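# Move cardboard box from floor tote to counter

## Task

Find which of the three floor totes holds the cardboard box, lift it out and set it on the counter. When done, every other object must lie completely inside a tote that is upright, and the utility cart must still be standing; a tipped cart fails the task. The robot must not tip over or finish leaning, which also fails. Anything that stays in place only because the robot is holding or propping it does not count.

## Robot and tools

ROBOT. A Hello Robot Stretch 3 with a single arm. The base has two drive wheels, is 0.33 m long and 0.34 m wide, and cannot move sideways. A mast carries a lift (lift_m, arm height, 0 to 1.1 m). The arm telescopes out to the robot's right (arm_m, 0 to 0.52 m). The gripper is advanced forward or back only by driving the base. On-the-spot turns pivot at the wheel-axle midpoint, 0.05 m behind the front edge. Arm retracted and wrist folded: the wrist pokes 0.06 m past the right side and turning sweeps a 0.28 m radius; an unfolded, level wrist reaches beyond that.

FRAMES. Base frame: origin on the floor between the drive wheels, x forward, y left, z up. hand_pose is reported in it, located where closed fingertips meet; with all wrist joints at 0 its x axis is up, y points back along the arm toward the mast, z toward the rear. Odometry frame is the base frame as it was at scene start; heading is positive leftward, -3.142 to 3.142.

execute_actions takes "actions", a list run in order (empty list = just report and show images). Each action may hold "robot", "steps" (integer 1 to 450 control steps at 30 per second, default 1) and "until". "robot" is one of: a single command; {"stop": true}, which brakes everything and clears the queue; or a list of up to 8 commands executed one after another, where {"pause_s": s} (max 15 s) may appear as an entry. A command holds any of:
- "base": exactly one key. {"translate_m": d} is a relative drive in metres from the base's current spot, forward positive, |d| at most 1. {"rotate_rad": a} is a relative turn in radians, counter-clockwise (left) positive, |a| at most 3.2. Measured from where the base is when that command begins.
- "joints": absolute targets by name, each a single number; unnamed joints keep their previous target. Ranges: lift_m 0 to 1.1 m; arm_m 0 to 0.52 m; wrist_yaw_rad -1.345 to 4.42 (0 along the arm, positive swings toward the front, 3.0 folds over the base); wrist_pitch_rad -1.57 to 0.451 (0 level, negative tips fingers down); wrist_roll_rad -2.911 to 2.911 (0 fingers side by side, level); gripper_m -0.089 to 0.179 (larger is wider; real fingertip gap is about 0.007 m smaller when nearly shut, 0.025 m smaller when wide, zero below 0.007); head_pan_rad -3.953 to 1.73 (0 forward, positive left, -1.57 looks along the arm); head_tilt_rad -1.53 to 0.419 (0 level, negative down).
- "contact_limits": {"arm_m": effort percent 1 to 100}, the motor effort at which the arm halts; lower is gentler, too low halts immediately. It applies until arm_m's next command.
Base and joint motions in one command start together and keep running across later actions. A new command overrides at once: named joints retarget, an older queue's remainder is discarded. Any invalid value rejects the entire call and nothing runs.

"until" ends an action early. {"robot": {"status": "ended"}} waits until nothing reports moving and no queue runs. Other fields (readings, goals, statuses, base_status, refusals, queue, queue_left, translate_m, rotate_rad, x, y, heading) take [op, value] with =, !=, <, <=, >, >=, or a status word / ["!=","moving"]. {"any": {"status": "ended"}} fires when the first motion or the queue finishes. Avoid "=" on readings; "done" allows a tolerance.

SPEED. Full base speed (0.30 m/s, 1.9 rad/s) only when stowed: lift_m under 0.30, arm_m under 0.03, wrist_yaw_rad over 2.54; otherwise 0.10 m/s and 0.63 rad/s.

GRIPPER. Grip by commanding below the object's width; lower squeezes harder, but a stall guard eases force so heavy items may slip. Release by opening at least 0.02 past the touching value. Readings and "done" do not prove a grasp; check cameras.

SELF-COLLISION. Fold or unfold the wrist only with lift_m 0.32 to 0.95, wrist_pitch_rad -0.4 and roll near 0. Once folded, lift may go down to 0.25. With yaw below -0.4 keep pitch at -0.5 or lower.

RESULTS. base_status with bracket (distance travelled by wheel count, and goal); joint_goals; joint_status; measured_speeds; refusals, queue, queue_left; lidar_m (12 distances in 30-degree sectors, first straight ahead, counter-clockwise, in a plane 0.17 m up); wrist_depth_mm and head_depth_mm (7x7 median depths); motor_effort (percent, peak in brackets, positive pushes toward higher values; biased and noisy); base_tilt in degrees (forward/right positive); base_odometry, turned_by_wheels, turned_by_imu. Status words: moving, done, off_target (held away from goal, may still push), contact_stop (lift or arm hit something and is now slack until recommanded), time_out, stopped, not_commanded, torque_fault (a wrist servo overloaded and is limp for 10 s; its goals are refused). Lines starting "refused:", "dropped:" (queue cut short, indices from 0) or "replaced:" explain events. "robot.on_its_own" appears when the robot altered a goal, a joint is slack or off, an effort at rest is unusual, or the base leans 3 degrees or more. Each result also carries images from head_camera, nav_camera and wrist_camera, in that order.

zoom_image: {"camera": one of head_camera, nav_camera, wrist_camera, "region": [x0, y0, x1, y1]} in pixels of that camera's latest picture, top-left origin, at most 504x504.

finished_scene: {"scene": current scene number}. Irreversible; wait for all motion to stop first, since a final brake may leave things short.

AVOID. Pushing into something rigid with the gripper above about 0.45 m can tip the robot, worse after a repeated push or a raised contact limit. Do not drive while holding or pressing on anything immobile, or snag furniture, especially reversing. If tilted, reverse the last move in small steps, free the gripper, and lower lift_m to about 0.2. Do not drop, slam or shove objects; keep the cart upright. Loose objects may be nudged by outside disturbances.

Each tool is called after "Call:" as a command line: name --argument value for each argument, lists and objects as JSON in quotes; but a table of rows of numbers goes row by row, as --pt "numbers of a row", without its own name.

## Session

Call:
execute_actions --actions '[]'

Scene clock: 0.00 s.
robot.base_odometry: x=+0.000 y=+0.000 heading=+0.000 (m, m, rad; robot's odometry frame)
robot.turned_by_wheels: +0.000 (rad since the last result)
robot.turned_by_imu: +0.000 (rad since the last result)
robot.base_tilt: forward=+1.7 right=+0.9 (deg)
robot.lidar_m: 1.76 1.43 0.99 0.94 0.95 1.23 1.50 2.42 3.01 2.52 2.28 1.46
robot.head_depth_mm: 1875 1861 1834 1819 1801 1694 1759 / 1837 1858 1822 1799 1780 1769 1741 / 1828 1816 1807 1782 1746 1736 1727 / 1794 1790 1768 1749 1736 1718 1698 / 1779 1764 1749 1729 1722 1699 1674 / 1753 1744 1735 1708 1699 1672 1655 / 1742 1718 1714 1695 1662 1653 1639
robot.base_status: not_commanded
robot.joint_positions: lift_m=+0.396 arm_m=-0.002 wrist_yaw_rad=+2.811 wrist_pitch_rad=-0.547 wrist_roll_rad=-0.016 gripper_m=+0.037 head_pan_rad=-0.008 head_tilt_rad=-0.012
robot.joint_goals: lift_m=+0.396 arm_m=-0.002 wrist_yaw_rad=+2.811 wrist_pitch_rad=-0.547 wrist_roll_rad=-0.016 gripper_m=+0.037 head_pan_rad=-0.008 head_tilt_rad=-0.012
robot.joint_status: lift_m=not_commanded arm_m=not_commanded wrist_yaw_rad=not_commanded wrist_pitch_rad=not_commanded wrist_roll_rad=not_commanded gripper_m=not_commanded head_pan_rad=not_commanded head_tilt_rad=not_commanded
robot.measured_speeds: translate_m=+0.000 rotate_rad=+0.000 lift_m=+0.000 arm_m=+0.000 wrist_yaw_rad=+0.000 wrist_pitch_rad=+0.000 wrist_roll_rad=+0.000 head_pan_rad=+0.000 head_tilt_rad=+0.000
robot: refusals=0 queue=idle queue_left=0
robot.motor_effort: left_wheel=+1 right_wheel=+0 lift_m=+27 arm_m=-1 wrist_yaw_rad=+0 wrist_pitch_rad=+5 wrist_roll_rad=+0 gripper_m=+0 head_pan_rad=+0 head_tilt_rad=+2 (%)
robot.hand_pose: x=+0.0456 y=+0.0518 z=+0.3812 quat_wxyz=(+0.300, +0.697, +0.079, +0.646) (m; robot's base frame)
robot.wrist_depth_mm: - 870 946 - - - - / - 925 - - - - - / - 820 850 944 971 - - / - 688 728 759 830 907 975 / 549 604 643 669 712 764 813 / 510 - 568 588 628 653 684 / - - - 519 539 574 597
pictures: head_camera (sideways: a quarter turn clockwise sets it upright), nav_camera (sideways: a quarter turn counterclockwise sets it upright), wrist_camera
Images, in order (width x height): head_camera 896x504, nav_camera 672x504, wrist_camera 644x364.

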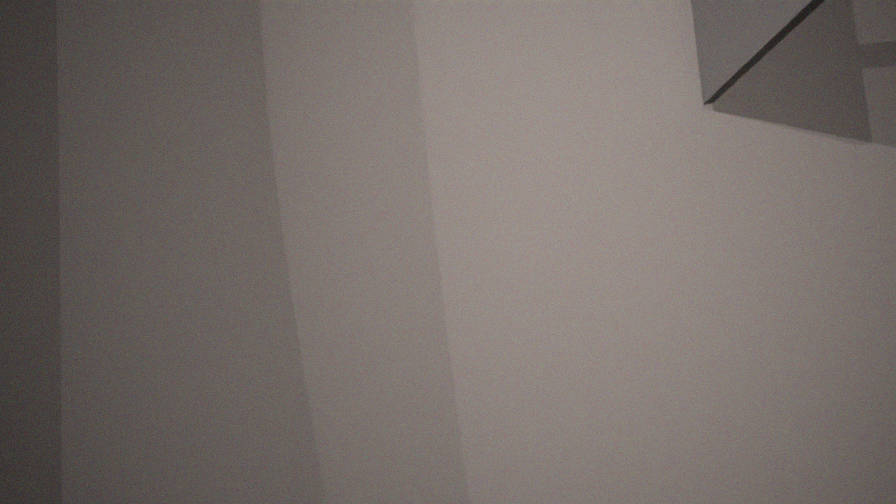

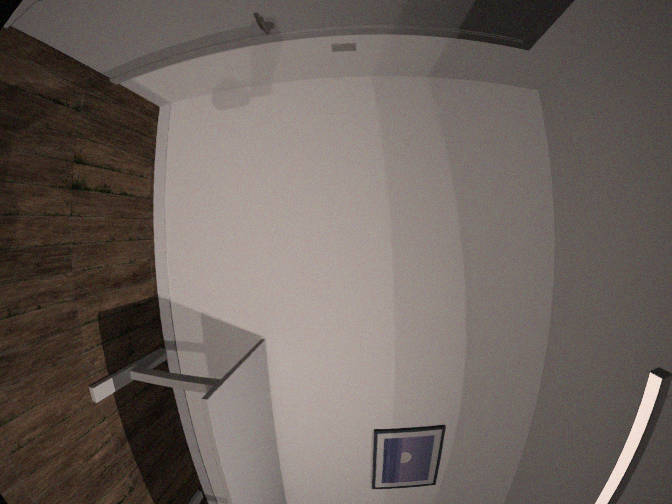

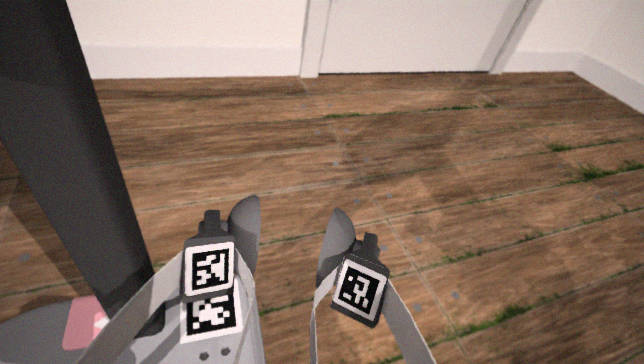

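Look around.

Call:
execute_actions --actions '[{"robot":{"joints":{"head_pan_rad":-1.6,"head_tilt_rad":-0.7}},"steps":450,"until":{"robot":{"status":"ended"}}}]'

Call:
execute_actions --actions '[{"robot":{"joints":{"head_pan_rad":-3.1,"head_tilt_rad":-0.7}},"steps":450,"until":{"robot":{"status":"ended"}}}]'

Call:
execute_actions --actions '[{"robot":{"joints":{"head_pan_rad":1.5,"head_tilt_rad":-0.7}},"steps":450,"until":{"robot":{"status":"ended"}}}]'

Scene clock: 1.80 s.
robot.base_odometry: x=+0.000 y=+0.000 heading=+0.000 (m, m, rad; robot's odometry frame)
robot.turned_by_wheels: +0.000 (rad since the last result)
robot.turned_by_imu: +0.000 (rad since the last result)
robot.base_tilt: forward=+1.6 right=+0.8 (deg)
robot.lidar_m: 1.76 1.43 0.99 0.94 0.95 1.23 1.50 2.42 3.01 2.52 2.28 1.45
robot.head_depth_mm: 2638 2918 2932 2155 1720 1421 1221 / 2608 2923 2963 2152 1739 1439 1221 / 2503 2716 2863 2122 1746 1441 1228 / 2502 2708 2852 2231 1760 1453 1244 / 2428 2646 2801 2249 1768 1461 1243 / 2425 2689 2877 2257 1788 1473 1246 / 2411 2636 2863 2282 1791 1483 1258
robot.base_status: not_commanded
robot.joint_positions: lift_m=+0.396 arm_m=-0.002 wrist_yaw_rad=+2.811 wrist_pitch_rad=-0.547 wrist_roll_rad=-0.016 gripper_m=+0.037 head_pan_rad=-1.593 head_tilt_rad=-0.691
robot.joint_goals: lift_m=+0.396 arm_m=-0.002 wrist_yaw_rad=+2.811 wrist_pitch_rad=-0.547 wrist_roll_rad=-0.016 gripper_m=+0.037 head_pan_rad=-1.600 head_tilt_rad=-0.700
robot.joint_status: lift_m=not_commanded arm_m=not_commanded wrist_yaw_rad=not_commanded wrist_pitch_rad=not_commanded wrist_roll_rad=not_commanded gripper_m=not_commanded head_pan_rad=done head_tilt_rad=done
robot.measured_speeds: translate_m=+0.000 rotate_rad=+0.000 lift_m=+0.000 arm_m=+0.000 wrist_yaw_rad=+0.000 wrist_pitch_rad=+0.000 wrist_roll_rad=+0.000 head_pan_rad=+0.000 head_tilt_rad=+0.000
robot: refusals=0 queue=done queue_left=0
robot.motor_effort: left_wheel=+1(1) right_wheel=+0(0) lift_m=+27(27) arm_m=-1(1) wrist_yaw_rad=+0(1) wrist_pitch_rad=+6(6) wrist_roll_rad=+0(0) gripper_m=+0(0) head_pan_rad=-2(33) head_tilt_rad=-3(31) (%)
robot.hand_pose: x=+0.0456 y=+0.0518 z=+0.3812 quat_wxyz=(+0.300, +0.697, +0.079, +0.646) (m; robot's base frame)
robot.wrist_depth_mm: - 855 969 - - - - / - 948 - - - - - / - 817 851 911 1000 - - / - 696 726 777 832 878 959 / 556 607 642 673 702 766 810 / 509 - 558 571 626 651 702 / - - - 517 550 568 600
pictures: head_camera (sideways: a quarter turn clockwise sets it upright), nav_camera (sideways: a quarter turn counterclockwise sets it upright), wrist_camera
camera_calibration (this result's frames):
head_camera: T_world_to_cam=[[0.0928027, 0.577542, -0.811069, 1.07175], [0.993351, -0.109444, 0.0357268, -0.0526311], [-0.0681332, -0.808992, -0.583858, 0.714521], [0, 0, 0, 1]] pos_world=[0.00150207, -0.0467014, 1.28833]
nav_camera: T_world_to_cam=[[-0.0477015, -0.678631, 0.732928, -0.914345], [-0.998747, 0.0435052, -0.0247197, 0.0908234], [-0.0151107, -0.733189, -0.679857, 0.843733], [0, 0, 0, 1]] pos_world=[0.0598434, -0.00583834, 1.24601]
wrist_camera: T_world_to_cam=[[0.944523, -0.295812, 0.142728, -0.097537], [-0.103885, -0.681312, -0.724584, 0.347899], [0.311583, 0.669559, -0.674245, 0.369646], [0, 0, 0, 1]] pos_world=[0.0130921, -0.0393244, 0.515236]
Images, in order (width x height): head_camera 896x504, nav_camera 672x504, wrist_camera 644x364.

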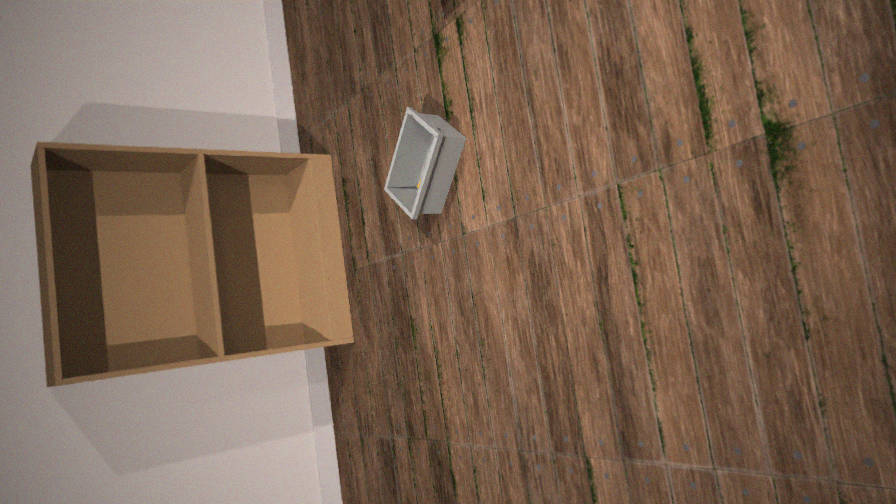

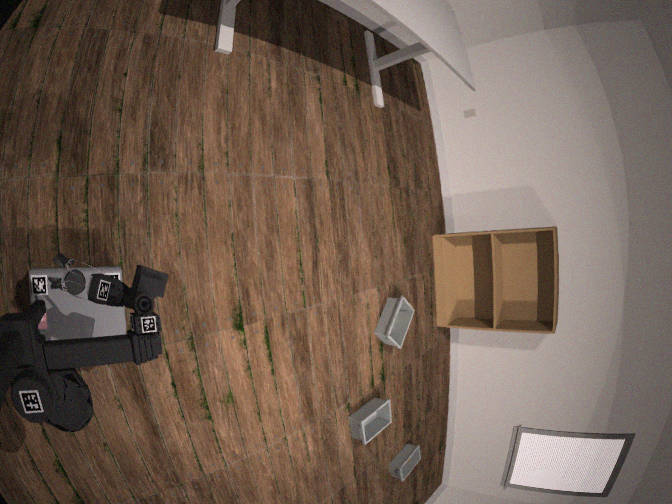

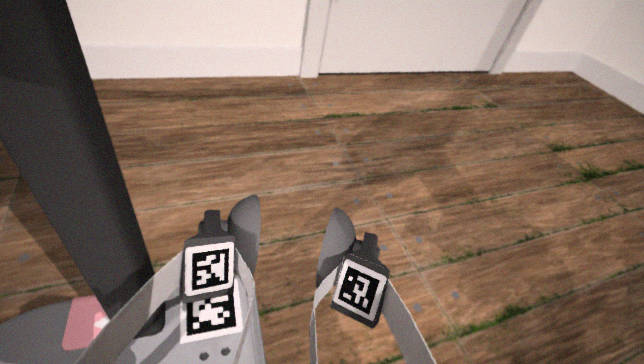

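Scene clock: 3.10 s.
robot.base_odometry: x=+0.000 y=+0.000 heading=+0.000 (m, m, rad; robot's odometry frame)
robot.turned_by_wheels: +0.000 (rad since the last result)
robot.turned_by_imu: +0.000 (rad since the last result)
robot.base_tilt: forward=+1.7 right=+0.8 (deg)
robot.lidar_m: 1.76 1.43 0.99 0.94 0.96 1.23 1.50 2.43 3.00 2.53 2.27 1.46
robot.head_depth_mm: 2203 2159 1656 1752 1705 1433 1219 / 2685 2898 1888 1999 1735 1438 1223 / 2711 2968 2990 2208 1737 1440 1229 / 2640 2941 2904 2230 1751 1448 1231 / 2565 2273 2586 2259 1758 1464 1245 / 2524 2258 2567 2259 1777 1462 1248 / 2502 2247 2503 2289 1788 1483 1261
robot.base_status: not_commanded
robot.joint_positions: lift_m=+0.396 arm_m=-0.002 wrist_yaw_rad=+2.811 wrist_pitch_rad=-0.547 wrist_roll_rad=-0.016 gripper_m=+0.037 head_pan_rad=-3.093 head_tilt_rad=-0.691
robot.joint_goals: lift_m=+0.396 arm_m=-0.002 wrist_yaw_rad=+2.811 wrist_pitch_rad=-0.547 wrist_roll_rad=-0.016 gripper_m=+0.037 head_pan_rad=-3.100 head_tilt_rad=-0.700
robot.joint_status: lift_m=not_commanded arm_m=not_commanded wrist_yaw_rad=not_commanded wrist_pitch_rad=not_commanded wrist_roll_rad=not_commanded gripper_m=not_commanded head_pan_rad=done head_tilt_rad=done
robot.measured_speeds: translate_m=+0.000 rotate_rad=+0.000 lift_m=+0.000 arm_m=+0.000 wrist_yaw_rad=+0.000 wrist_pitch_rad=+0.000 wrist_roll_rad=+0.000 head_pan_rad=+0.000 head_tilt_rad=+0.000
robot: refusals=0 queue=done queue_left=0
robot.motor_effort: left_wheel=+0(1) right_wheel=+0(0) lift_m=+28(27) arm_m=-1(1) wrist_yaw_rad=-1(1) wrist_pitch_rad=+6(6) wrist_roll_rad=+0(0) gripper_m=+0(0) head_pan_rad=-3(35) head_tilt_rad=-4(5) (%)
robot.hand_pose: x=+0.0456 y=+0.0518 z=+0.3812 quat_wxyz=(+0.300, +0.697, +0.079, +0.646) (m; robot's base frame)
robot.wrist_depth_mm: - 885 956 - - - - / - 901 - - - - - / - 806 851 924 - - - / - 689 738 777 834 911 1000 / 560 618 641 661 715 758 811 / 509 - 565 580 623 649 694 / - - - 517 544 564 603
pictures: head_camera (sideways: a quarter turn clockwise sets it upright), nav_camera (sideways: a quarter turn counterclockwise sets it upright), wrist_camera
camera_calibration (this result's frames):
head_camera: T_world_to_cam=[[0.582899, -0.0517042, -0.810898, 1.06854], [-0.0389128, -0.998605, 0.0357009, -0.0463005], [-0.811612, 0.0107442, -0.584098, 0.719368], [0, 0, 0, 1]] pos_world=[-0.0408056, 0.00128305, 1.28831]
nav_camera: T_world_to_cam=[[-0.680522, -0.000433869, 0.732727, -0.910223], [-0.0272462, 0.999323, -0.0247133, 0.0848889], [-0.732221, -0.036782, -0.680074, 0.84839], [0, 0, 0, 1]] pos_world=[0.00409455, -0.0540209, 1.24601]
wrist_camera: T_world_to_cam=[[0.944523, -0.295812, 0.142728, -0.0975369], [-0.103885, -0.681312, -0.724584, 0.347899], [0.311583, 0.669559, -0.674245, 0.369646], [0, 0, 0, 1]] pos_world=[0.0130921, -0.0393244, 0.515236]
Images, in order (width x height): head_camera 896x504, nav_camera 672x504, wrist_camera 644x364.

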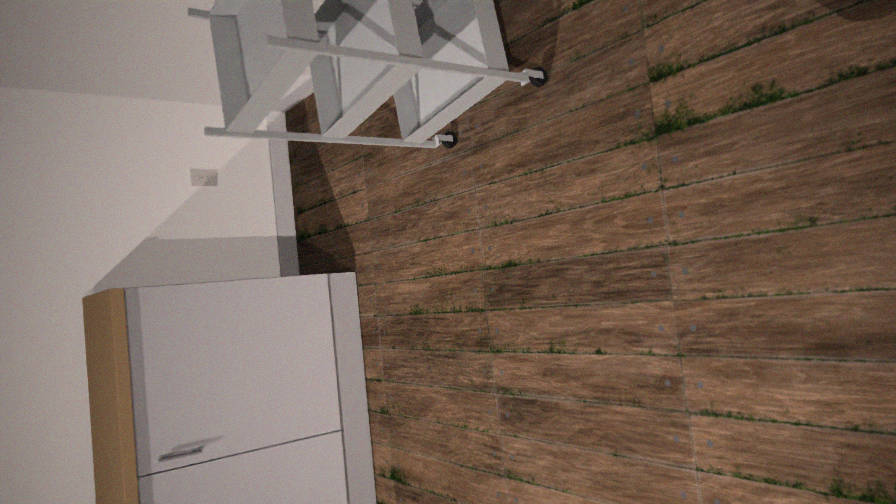

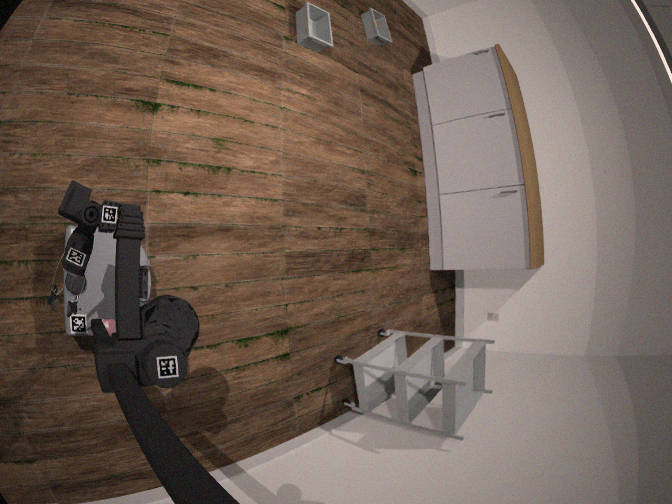

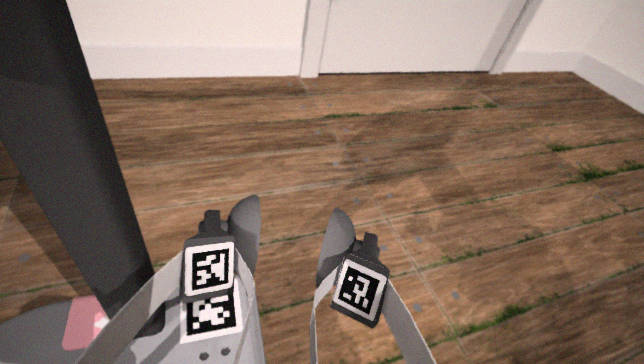

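Scene clock: 5.73 s.
robot.base_odometry: x=+0.000 y=+0.000 heading=+0.000 (m, m, rad; robot's odometry frame)
robot.turned_by_wheels: +0.000 (rad since the last result)
robot.turned_by_imu: +0.000 (rad since the last result)
robot.base_tilt: forward=+1.7 right=+0.9 (deg)
robot.lidar_m: 1.76 1.42 0.99 0.94 0.96 1.23 1.50 2.42 3.02 2.53 2.28 1.46
robot.head_depth_mm: 846 941 1067 1241 1458 1428 1220 / 825 916 1034 1194 1398 1435 1222 / 824 917 1030 1179 1368 1444 1230 / 806 892 1003 1139 1331 1453 1236 / 786 870 973 1106 1272 1422 1244 / 771 850 950 1071 1234 1394 1247 / 755 833 927 1041 1195 1377 1286
robot.base_status: not_commanded
robot.joint_positions: lift_m=+0.396 arm_m=-0.002 wrist_yaw_rad=+2.811 wrist_pitch_rad=-0.547 wrist_roll_rad=-0.016 gripper_m=+0.037 head_pan_rad=+1.493 head_tilt_rad=-0.691
robot.joint_goals: lift_m=+0.396 arm_m=-0.002 wrist_yaw_rad=+2.811 wrist_pitch_rad=-0.547 wrist_roll_rad=-0.016 gripper_m=+0.037 head_pan_rad=+1.500 head_tilt_rad=-0.700
robot.joint_status: lift_m=not_commanded arm_m=not_commanded wrist_yaw_rad=not_commanded wrist_pitch_rad=not_commanded wrist_roll_rad=not_commanded gripper_m=not_commanded head_pan_rad=done head_tilt_rad=done
robot.measured_speeds: translate_m=+0.000 rotate_rad=+0.000 lift_m=+0.000 arm_m=+0.000 wrist_yaw_rad=+0.000 wrist_pitch_rad=+0.000 wrist_roll_rad=+0.000 head_pan_rad=+0.000 head_tilt_rad=+0.000
robot: refusals=0 queue=done queue_left=0
robot.motor_effort: left_wheel=+1(1) right_wheel=+0(0) lift_m=+28(28) arm_m=-1(1) wrist_yaw_rad=-1(1) wrist_pitch_rad=+6(5) wrist_roll_rad=+0(0) gripper_m=+0(0) head_pan_rad=+2(33) head_tilt_rad=-4(3) (%)
robot.hand_pose: x=+0.0456 y=+0.0518 z=+0.3812 quat_wxyz=(+0.300, +0.697, +0.079, +0.646) (m; robot's base frame)
robot.wrist_depth_mm: - 885 945 - - - - / - 922 - - - - - / - 818 873 943 - - - / - 701 744 781 837 913 987 / 551 611 631 666 697 750 814 / 505 - 559 568 620 637 681 / - - - 522 539 572 606
pictures: head_camera (sideways: a quarter turn clockwise sets it upright), nav_camera (sideways: a quarter turn counterclockwise sets it upright), wrist_camera
camera_calibration (this result's frames):
head_camera: T_world_to_cam=[[-0.12504, -0.571673, -0.810898, 1.07286], [-0.985656, 0.164949, 0.0357009, -0.0405254], [0.113348, 0.80373, -0.584098, 0.713726], [0, 0, 0, 1]] pos_world=[0.0133075, 0.0463663, 1.28831]
nav_camera: T_world_to_cam=[[0.0856732, 0.675108, 0.732727, -0.914896], [0.994739, -0.0994128, -0.0247133, 0.0786548], [0.0561583, 0.73099, -0.680074, 0.843581], [0, 0, 0, 1]] pos_world=[-0.047233, 0.00882439, 1.24601]
wrist_camera: T_world_to_cam=[[0.944523, -0.295812, 0.142728, -0.097537], [-0.103886, -0.681312, -0.724584, 0.347899], [0.311583, 0.669559, -0.674245, 0.369646], [0, 0, 0, 1]] pos_world=[0.0130922, -0.0393244, 0.515236]
Images, in order (width x height): head_camera 896x504, nav_camera 672x504, wrist_camera 644x364.

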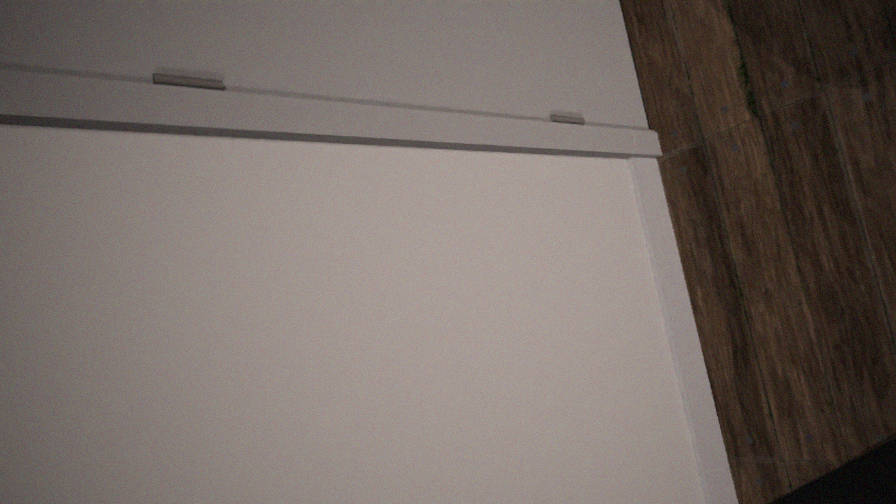

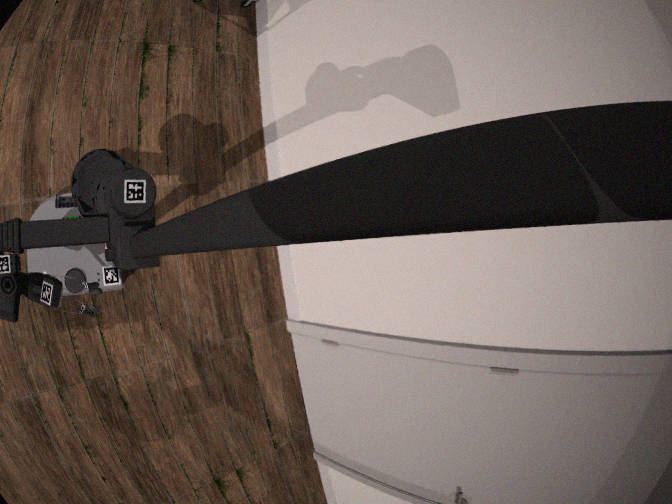

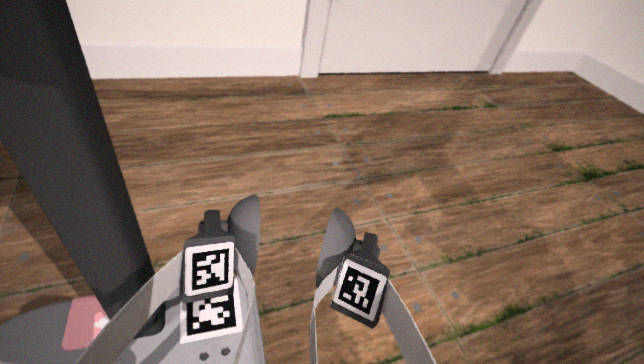

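Call:
execute_actions --actions '[{"robot":{"joints":{"head_pan_rad":-2.15,"head_tilt_rad":-0.55}},"steps":450,"until":{"robot":{"status":"ended"}}}]'

Scene clock: 8.23 s.
robot.base_odometry: x=+0.000 y=+0.000 heading=+0.000 (m, m, rad; robot's odometry frame)
robot.turned_by_wheels: +0.000 (rad since the last result)
robot.turned_by_imu: +0.000 (rad since the last result)
robot.base_tilt: forward=+1.7 right=+0.9 (deg)
robot.lidar_m: 1.76 1.44 0.98 0.94 0.96 1.23 1.50 2.43 3.00 2.52 2.28 1.46
robot.head_depth_mm: 3075 2706 2784 2677 1986 1573 1313 / 3298 3604 3767 2730 1990 1591 1319 / 3537 3887 - 2746 2025 1594 1331 / 3312 3559 3752 2754 2047 1614 1340 / 3028 3257 3529 2800 2048 1631 1342 / 2846 3043 3264 2825 2081 1640 1357 / 2636 2809 2997 2869 2010 1647 1366
robot.base_status: not_commanded
robot.joint_positions: lift_m=+0.396 arm_m=-0.002 wrist_yaw_rad=+2.811 wrist_pitch_rad=-0.547 wrist_roll_rad=-0.016 gripper_m=+0.037 head_pan_rad=-2.143 head_tilt_rad=-0.557
robot.joint_goals: lift_m=+0.396 arm_m=-0.002 wrist_yaw_rad=+2.811 wrist_pitch_rad=-0.547 wrist_roll_rad=-0.016 gripper_m=+0.037 head_pan_rad=-2.150 head_tilt_rad=-0.550
robot.joint_status: lift_m=not_commanded arm_m=not_commanded wrist_yaw_rad=not_commanded wrist_pitch_rad=not_commanded wrist_roll_rad=not_commanded gripper_m=not_commanded head_pan_rad=done head_tilt_rad=done
robot.measured_speeds: translate_m=+0.000 rotate_rad=+0.000 lift_m=+0.000 arm_m=+0.000 wrist_yaw_rad=+0.000 wrist_pitch_rad=+0.000 wrist_roll_rad=+0.000 head_pan_rad=+0.000 head_tilt_rad=+0.000
robot: refusals=0 queue=done queue_left=0
robot.motor_effort: left_wheel=+0(0) right_wheel=+0(1) lift_m=+27(27) arm_m=-1(1) wrist_yaw_rad=+0(0) wrist_pitch_rad=+6(6) wrist_roll_rad=+0(0) gripper_m=+0(0) head_pan_rad=-3(35) head_tilt_rad=+3(14) (%)
robot.hand_pose: x=+0.0456 y=+0.0518 z=+0.3812 quat_wxyz=(+0.300, +0.697, +0.079, +0.646) (m; robot's base frame)
robot.wrist_depth_mm: - 863 951 - - - - / - 939 - - - - - / - 802 874 942 - - - / - 704 724 773 847 886 991 / 558 615 643 668 708 767 816 / 513 - 564 576 624 649 691 / - - - 517 541 571 595
pictures: head_camera (sideways: a quarter turn clockwise sets it upright), nav_camera (sideways: a quarter turn counterclockwise sets it upright), wrist_camera
camera_calibration (this result's frames):
head_camera: T_world_to_cam=[[0.319496, 0.348337, -0.88124, 1.16187], [0.792661, -0.607839, 0.0471149, -0.0662402], [-0.51924, -0.713578, -0.470316, 0.569545], [0, 0, 0, 1]] pos_world=[-0.0229777, -0.0385723, 1.29488]
nav_camera: T_world_to_cam=[[-0.339052, -0.466119, 0.817176, -1.02238], [-0.830611, 0.55618, -0.0273794, 0.093265], [-0.441735, -0.688038, -0.575738, 0.710894], [0, 0, 0, 1]] pos_world=[0.0448523, -0.0393032, 1.24731]
wrist_camera: T_world_to_cam=[[0.944523, -0.295812, 0.142728, -0.097537], [-0.103885, -0.681312, -0.724584, 0.347899], [0.311583, 0.669559, -0.674245, 0.369646], [0, 0, 0, 1]] pos_world=[0.0130921, -0.0393244, 0.515236]
Images, in order (width x height): head_camera 896x504, nav_camera 672x504, wrist_camera 644x364.

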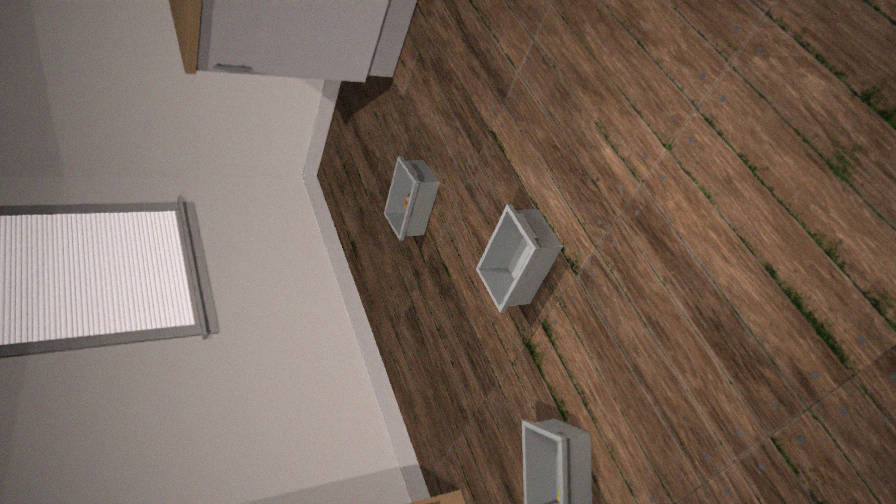

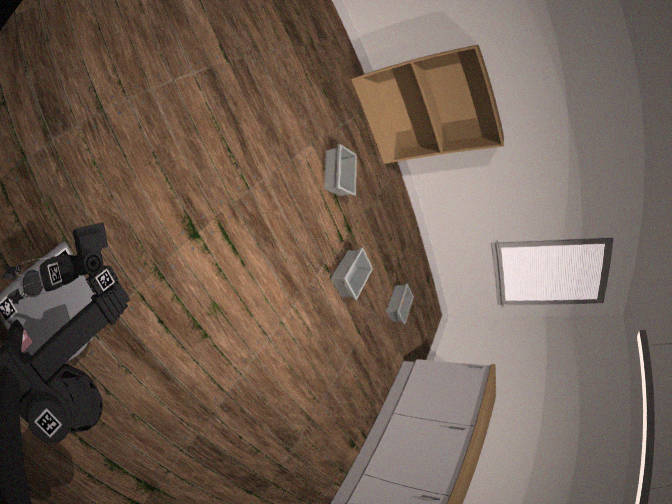

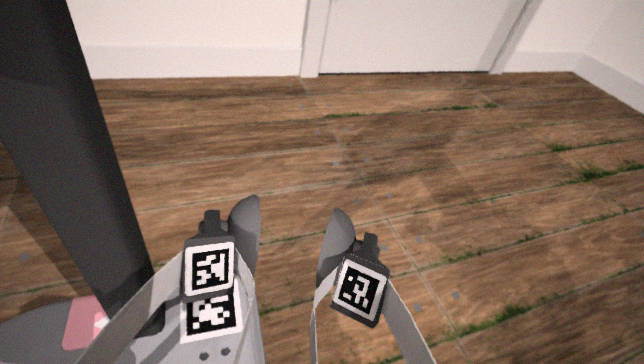

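Call:
execute_actions --actions '[{"robot":[{"joints":{"lift_m":0.26,"wrist_yaw_rad":3.0,"wrist_pitch_rad":-0.4,"head_pan_rad":0,"head_tilt_rad":-1.0}},{"base":{"rotate_rad":-2.0}},{"base":{"translate_m":1.0}}],"steps":450,"until":{"robot":{"status":"ended"}}}]'

Scene clock: 18.53 s.
robot.base_odometry: x=-0.416 y=-0.909 heading=-2.000 (m, m, rad; robot's odometry frame)
robot.turned_by_wheels: -2.000 (rad since the last result)
robot.turned_by_imu: -1.971 (rad since the last result)
robot.base_tilt: forward=+1.6 right=+0.9 (deg)
robot.lidar_m: 2.01 1.67 2.05 2.02 2.26 2.33 1.87 1.81 1.61 1.96 1.91 2.00
robot.head_depth_mm: 2590 2252 1830 1601 1394 1242 1117 / 2525 2246 1873 1552 1370 1245 1127 / 2317 2264 1873 1569 1397 1250 1123 / 2175 2266 1890 1604 1420 1251 1129 / 2056 2216 1895 1610 1404 1254 1128 / 1939 2163 1907 1630 1392 1260 1127 / 1824 2009 1890 1627 1387 1261 1133
robot.base_status: done (translate_m +1.0000 of +1.0000)
robot.joint_positions: lift_m=+0.260 arm_m=-0.002 wrist_yaw_rad=+2.998 wrist_pitch_rad=-0.418 wrist_roll_rad=-0.016 gripper_m=+0.037 head_pan_rad=-0.007 head_tilt_rad=-0.989
robot.joint_goals: lift_m=+0.260 arm_m=-0.002 wrist_yaw_rad=+3.000 wrist_pitch_rad=-0.400 wrist_roll_rad=-0.016 gripper_m=+0.037 head_pan_rad=+0.000 head_tilt_rad=-1.000
robot.joint_status: lift_m=done arm_m=not_commanded wrist_yaw_rad=done wrist_pitch_rad=done wrist_roll_rad=not_commanded gripper_m=not_commanded head_pan_rad=done head_tilt_rad=done
robot.measured_speeds: translate_m=+0.000 rotate_rad=+0.000 lift_m=+0.000 arm_m=+0.000 wrist_yaw_rad=+0.000 wrist_pitch_rad=+0.000 wrist_roll_rad=+0.000 head_pan_rad=+0.000 head_tilt_rad=+0.000
robot: refusals=0 queue=done queue_left=0
robot.motor_effort: left_wheel=+3(10) right_wheel=-4(10) lift_m=+23(29) arm_m=-1(1) wrist_yaw_rad=+1(2) wrist_pitch_rad=+8(8) wrist_roll_rad=+0(0) gripper_m=+0(0) head_pan_rad=+3(36) head_tilt_rad=-5(26) (%)
robot.hand_pose: x=+0.0109 y=+0.0789 z=+0.2730 quat_wxyz=(+0.195, +0.695, +0.098, +0.685) (m; robot's base frame)
robot.wrist_depth_mm: - - - - - - - / 832 - - - - - - / 669 - 801 892 985 - - / 551 - 637 703 779 832 775 / 474 493 - 577 615 670 683 / - - - - 521 548 582 / - - - 424 447 464 490
pictures: head_camera (sideways: a quarter turn clockwise sets it upright), nav_camera (sideways: a quarter turn counterclockwise sets it upright), wrist_camera
camera_calibration (this result's frames):
head_camera: T_world_to_cam=[[-0.79124, 0.0854528, -0.605505, 0.809249], [0.100962, 0.994854, 0.00846911, -0.0116924], [0.603113, -0.0544318, -0.795796, 0.986077], [0, 0, 0, 1]] pos_world=[0.0467749, -0.0038465, 1.27482]
nav_camera: T_world_to_cam=[[0.864321, -0.0386358, 0.501454, -0.618314], [-0.0346237, -0.99925, -0.0173113, 0.0752892], [0.501747, -0.00239962, -0.865011, 1.08133], [0, 0, 0, 1]] pos_world=[-0.00552545, 0.0539386, 1.24672]
wrist_camera: T_world_to_cam=[[0.98032, -0.13402, 0.144953, -0.0550373], [0.0385454, -0.59018, -0.806351, 0.297861], [0.193616, 0.796069, -0.5734, 0.253151], [0, 0, 0, 1]] pos_world=[-0.00654116, -0.0331102, 0.393315]
Images, in order (width x height): head_camera 896x504, nav_camera 672x504, wrist_camera 644x364.

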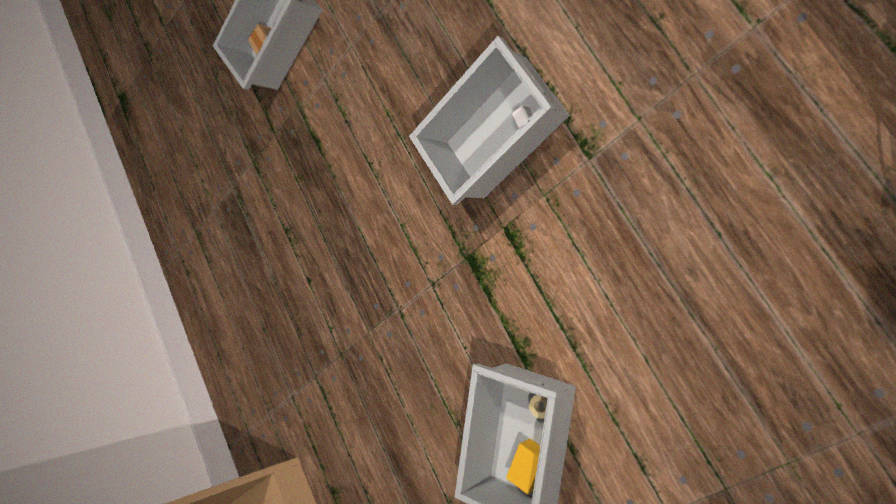

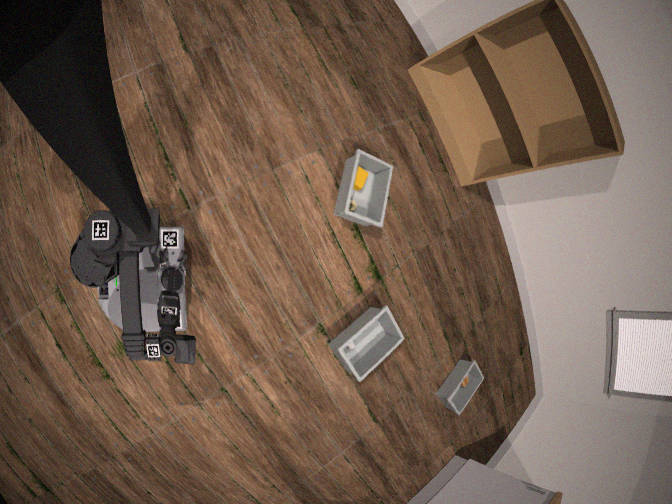

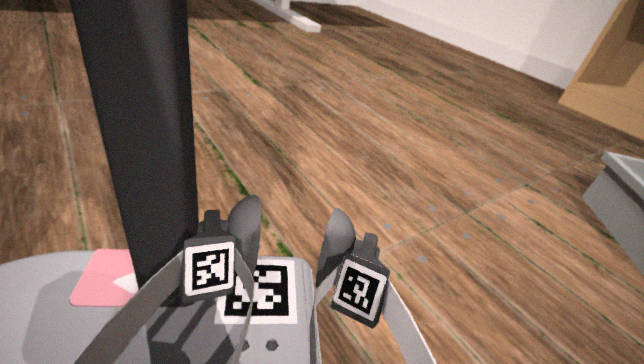

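Call:
zoom_image --camera "head_camera" --region '[190, 0, 350, 100]'

Call:
zoom_image --camera "head_camera" --region '[440, 340, 640, 504]'

Region (190, 0, 350, 100) of head_camera's 896x504 image, scaled by 3.150, with more detail than that image has; it fills the top 315 rows of this view, and the rest is white.

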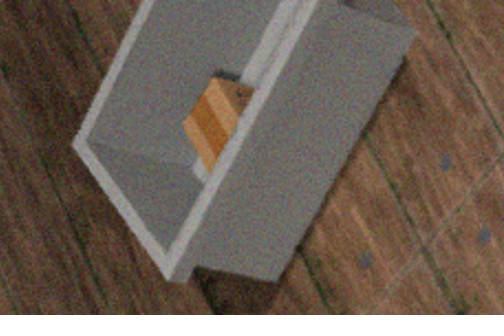

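Region (440, 340, 640, 504) of head_camera's 896x504 image, scaled by 2.520, with more detail than that image has; it fills the top 413 rows of this view, and the rest is white.

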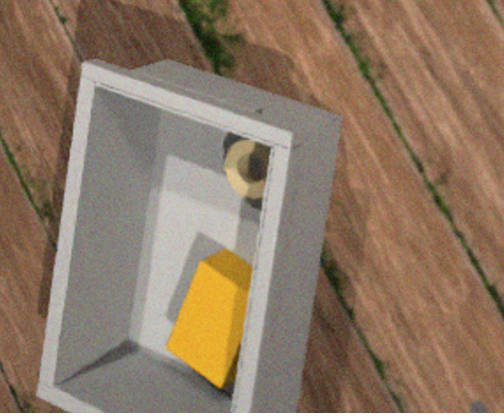

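Call:
execute_actions --actions '[{"robot":[{"base":{"rotate_rad":0.17}},{"base":{"translate_m":1.0}},{"base":{"translate_m":0.08}},{"base":{"rotate_rad":-1.08}},{"base":{"translate_m":0.45},"joints":{"head_tilt_rad":-1.2,"head_pan_rad":-0.3}}],"steps":450,"until":{"robot":{"status":"ended"}}}]'

Scene clock: 33.73 s.
robot.base_odometry: x=-1.131 y=-2.057 heading=-2.910 (m, m, rad; robot's odometry frame)
robot.turned_by_wheels: -0.910 (rad since the last result)
robot.turned_by_imu: -0.889 (rad since the last result)
robot.base_tilt: forward=+1.7 right=+0.9 (deg)
robot.lidar_m: 1.75 1.03 0.84 0.84 0.92 1.35 2.53 2.88 2.94 2.47 1.37 1.18
robot.head_depth_mm: 1263 1656 1567 1418 1302 1189 1120 / 1238 1610 1571 1416 1301 1213 - / 1221 1483 1575 1383 1296 1216 - / 1711 1706 1560 1375 1297 1200 - / 1826 1736 1562 1408 1296 1201 1144 / 1791 1743 1571 1415 1303 1205 1116 / 1764 1748 1566 1423 1303 1201 1120
robot.base_status: done (translate_m +0.4500 of +0.4500)
robot.joint_positions: lift_m=+0.260 arm_m=-0.002 wrist_yaw_rad=+2.998 wrist_pitch_rad=-0.417 wrist_roll_rad=-0.016 gripper_m=+0.037 head_pan_rad=-0.293 head_tilt_rad=-1.186
robot.joint_goals: lift_m=+0.260 arm_m=-0.002 wrist_yaw_rad=+3.000 wrist_pitch_rad=-0.400 wrist_roll_rad=-0.016 gripper_m=+0.037 head_pan_rad=-0.300 head_tilt_rad=-1.200
robot.joint_status: lift_m=done arm_m=not_commanded wrist_yaw_rad=done wrist_pitch_rad=done wrist_roll_rad=not_commanded gripper_m=not_commanded head_pan_rad=done head_tilt_rad=done
robot.measured_speeds: translate_m=+0.000 rotate_rad=+0.000 lift_m=+0.000 arm_m=+0.000 wrist_yaw_rad=+0.000 wrist_pitch_rad=+0.000 wrist_roll_rad=+0.000 head_pan_rad=+0.000 head_tilt_rad=+0.000
robot: refusals=0 queue=done queue_left=0
robot.motor_effort: left_wheel=+3(9) right_wheel=-3(11) lift_m=+23(22) arm_m=-1(1) wrist_yaw_rad=+1(2) wrist_pitch_rad=+8(8) wrist_roll_rad=+0(0) gripper_m=+0(0) head_pan_rad=-3(20) head_tilt_rad=-5(19) (%)
robot.hand_pose: x=+0.0109 y=+0.0789 z=+0.2730 quat_wxyz=(+0.195, +0.695, +0.098, +0.685) (m; robot's base frame)
robot.wrist_depth_mm: 743 - 874 837 814 810 790 / 651 - 921 890 909 872 871 / 668 - 807 874 920 941 956 / 558 - 653 690 769 819 915 / 485 497 - 566 616 660 716 / - - - - 520 540 588 / - - - 426 438 468 495
pictures: head_camera (sideways: a quarter turn clockwise sets it upright), nav_camera (sideways: a quarter turn counterclockwise sets it upright), wrist_camera
camera_calibration (this result's frames):
head_camera: T_world_to_cam=[[-0.833823, 0.335472, -0.438404, 0.591828], [0.377836, 0.925817, -0.0101806, 0.0108983], [0.402467, -0.174134, -0.89872, 1.12108], [0, 0, 0, 1]] pos_world=[0.0381649, -0.0134136, 1.26711]
nav_camera: T_world_to_cam=[[0.896261, -0.304906, 0.322101, -0.384905], [-0.31834, -0.947907, -0.0115095, 0.0694628], [0.308831, -0.0922221, -0.946635, 1.18854], [0, 0, 0, 1]] pos_world=[0.0000301046, 0.0580939, 1.24989]
wrist_camera: T_world_to_cam=[[0.980331, -0.133935, 0.144954, -0.0550263], [0.0386294, -0.590047, -0.806444, 0.297911], [0.193541, 0.796182, -0.573268, 0.25312], [0, 0, 0, 1]] pos_world=[-0.00655323, -0.033118, 0.393331]
Images, in order (width x height): head_camera 896x504, nav_camera 672x504, wrist_camera 644x364.

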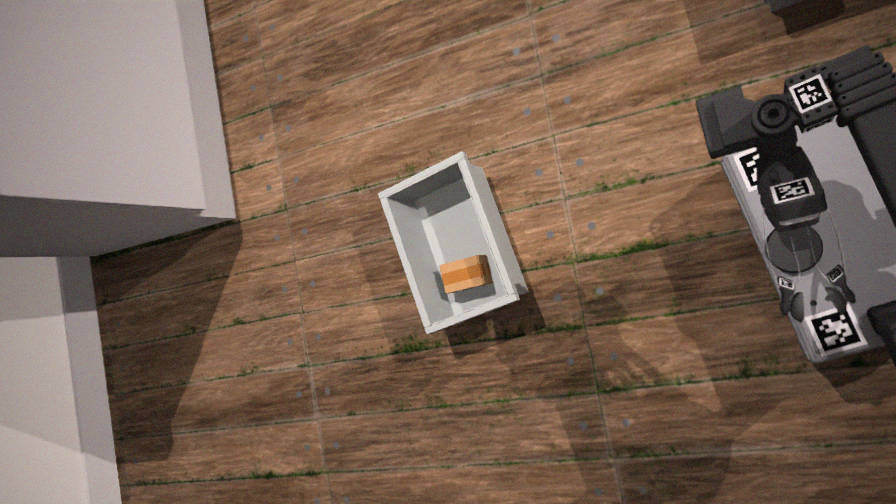

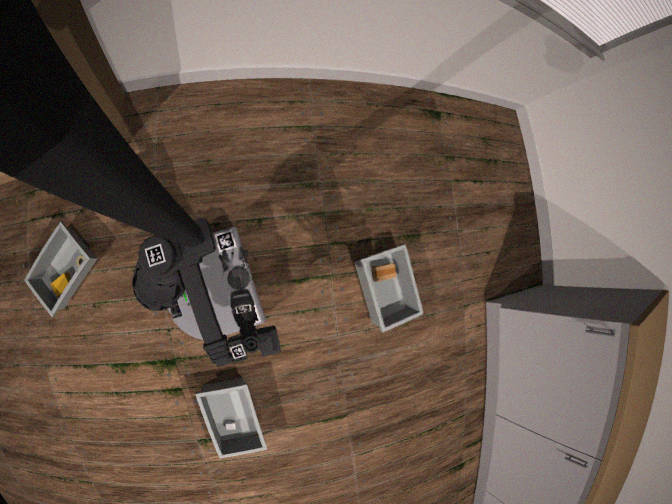

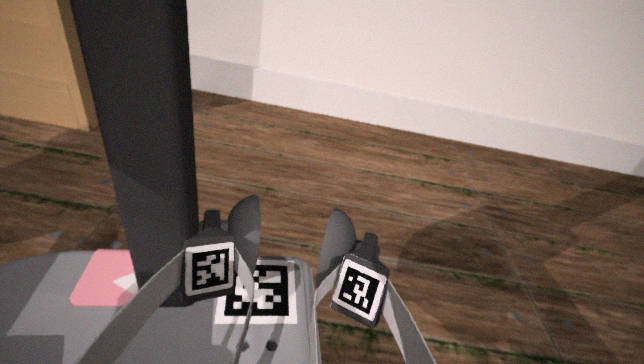

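Call:
execute_actions --actions '[{"robot":[{"base":{"rotate_rad":1.2},"joints":{"lift_m":0.5,"head_pan_rad":-1.5,"head_tilt_rad":-1.15}},{"joints":{"wrist_yaw_rad":0}},{"joints":{"wrist_pitch_rad":-1.55,"arm_m":0.2,"gripper_m":0.12}}],"steps":450,"until":{"robot":{"status":"ended"}}}]'

Scene clock: 43.50 s.
robot.base_odometry: x=-1.131 y=-2.057 heading=-1.710 (m, m, rad; robot's odometry frame)
robot.turned_by_wheels: +1.200 (rad since the last result)
robot.turned_by_imu: +1.187 (rad since the last result)
robot.base_tilt: forward=+1.6 right=+0.9 (deg)
robot.lidar_m: 0.84 0.81 0.70 1.35 2.88 3.23 2.50 2.02 1.26 1.18 1.52 0.94
robot.head_depth_mm: 1245 1527 1613 1444 1306 1202 1123 / 1216 1492 1613 1472 1329 - - / 1201 1448 1607 - 1306 1237 - / 1660 1756 1619 1406 1299 1237 - / 1789 1822 1618 1429 1316 1210 1112 / 1750 1824 1614 1453 1318 1206 1112 / 1714 1829 1622 1450 1319 1207 1116
robot.base_status: done (rotate_rad +1.1998 of +1.2000)
robot.joint_positions: lift_m=+0.500 arm_m=+0.200 wrist_yaw_rad=+0.001 wrist_pitch_rad=-1.545 wrist_roll_rad=-0.016 gripper_m=+0.120 head_pan_rad=-1.493 head_tilt_rad=-1.149
robot.joint_goals: lift_m=+0.500 arm_m=+0.200 wrist_yaw_rad=+0.000 wrist_pitch_rad=-1.550 wrist_roll_rad=-0.016 gripper_m=+0.120 head_pan_rad=-1.500 head_tilt_rad=-1.150
robot.joint_status: lift_m=done arm_m=done wrist_yaw_rad=done wrist_pitch_rad=done wrist_roll_rad=not_commanded gripper_m=done head_pan_rad=done head_tilt_rad=done
robot.measured_speeds: translate_m=+0.000 rotate_rad=+0.000 lift_m=+0.000 arm_m=+0.000 wrist_yaw_rad=+0.000 wrist_pitch_rad=+0.000 wrist_roll_rad=+0.000 head_pan_rad=+0.000 head_tilt_rad=+0.000
robot: refusals=0 queue=done queue_left=0
robot.motor_effort: left_wheel=-2(8) right_wheel=+4(12) lift_m=+32(32) arm_m=+3(2) wrist_yaw_rad=-1(2) wrist_pitch_rad=-2(8) wrist_roll_rad=+0(0) gripper_m=+0(78) head_pan_rad=-3(35) head_tilt_rad=+0(6) (%)
robot.hand_pose: x=-0.0217 y=-0.3271 z=+0.3817 quat_wxyz=(+0.511, +0.498, -0.501, -0.490) (m; robot's base frame)
robot.wrist_depth_mm: 493 499 499 501 516 517 544 / 507 519 519 527 540 539 549 / 521 534 544 544 546 557 565 / 533 540 554 561 569 577 586 / 550 - 560 573 583 594 598 / 561 581 585 - - 608 626 / 583 598 599 - - 625 626
pictures: head_camera (sideways: a quarter turn clockwise sets it upright), nav_camera (sideways: a quarter turn counterclockwise sets it upright), wrist_camera
camera_calibration (this result's frames):
head_camera: T_world_to_cam=[[0.0116533, 0.882029, -0.47105, 0.629194], [0.999836, -0.0167946, -0.00671249, 0.00258943], [-0.0138317, -0.470895, -0.882081, 1.102], [0, 0, 0, 1]] pos_world=[0.00532133, -0.0359983, 1.26845]
nav_camera: T_world_to_cam=[[0.0397986, -0.933371, 0.3567, -0.424741], [-0.998795, -0.0474158, -0.012632, 0.0750755], [0.0287035, -0.355768, -0.934134, 1.17402], [0, 0, 0, 1]] pos_world=[0.0581908, 0.0247963, 1.24914]
wrist_camera: T_world_to_cam=[[-0.989295, -0.134954, 0.0555319, -0.102104], [-0.123249, 0.976422, 0.177227, 0.280649], [-0.0781401, 0.168486, -0.982602, 0.590046], [0, 0, 0, 1]] pos_world=[-0.0203152, -0.387225, 0.535712]
Images, in order (width x height): head_camera 896x504, nav_camera 672x504, wrist_camera 644x364.

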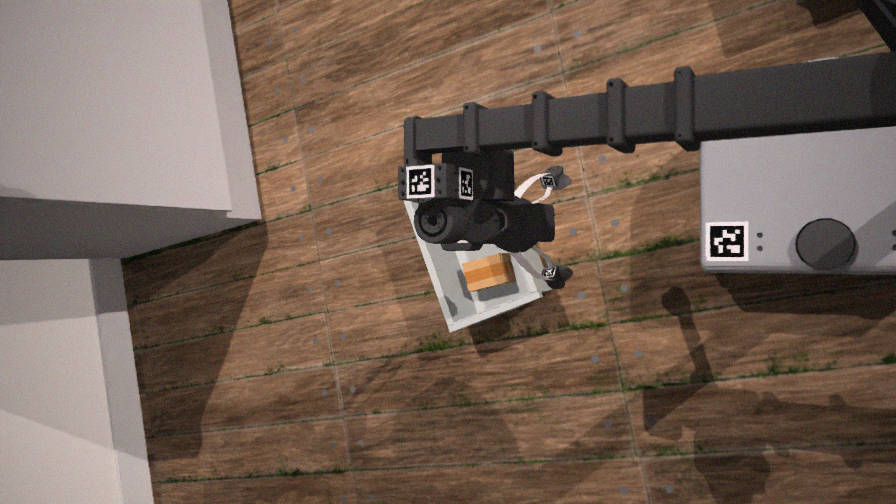

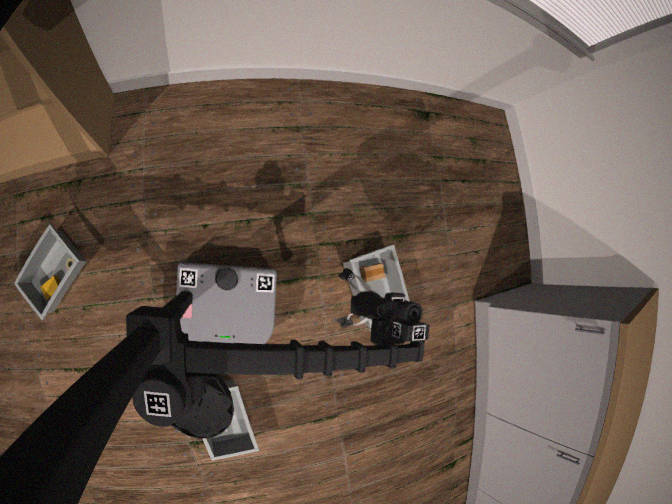

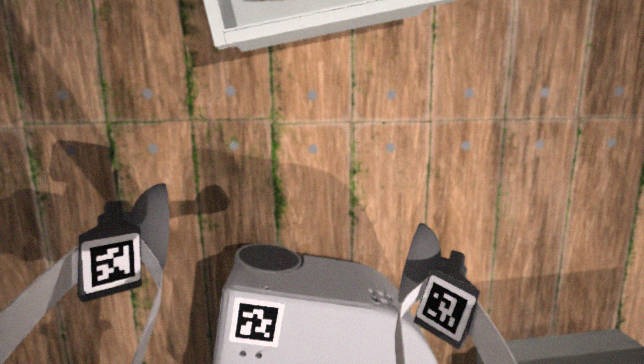

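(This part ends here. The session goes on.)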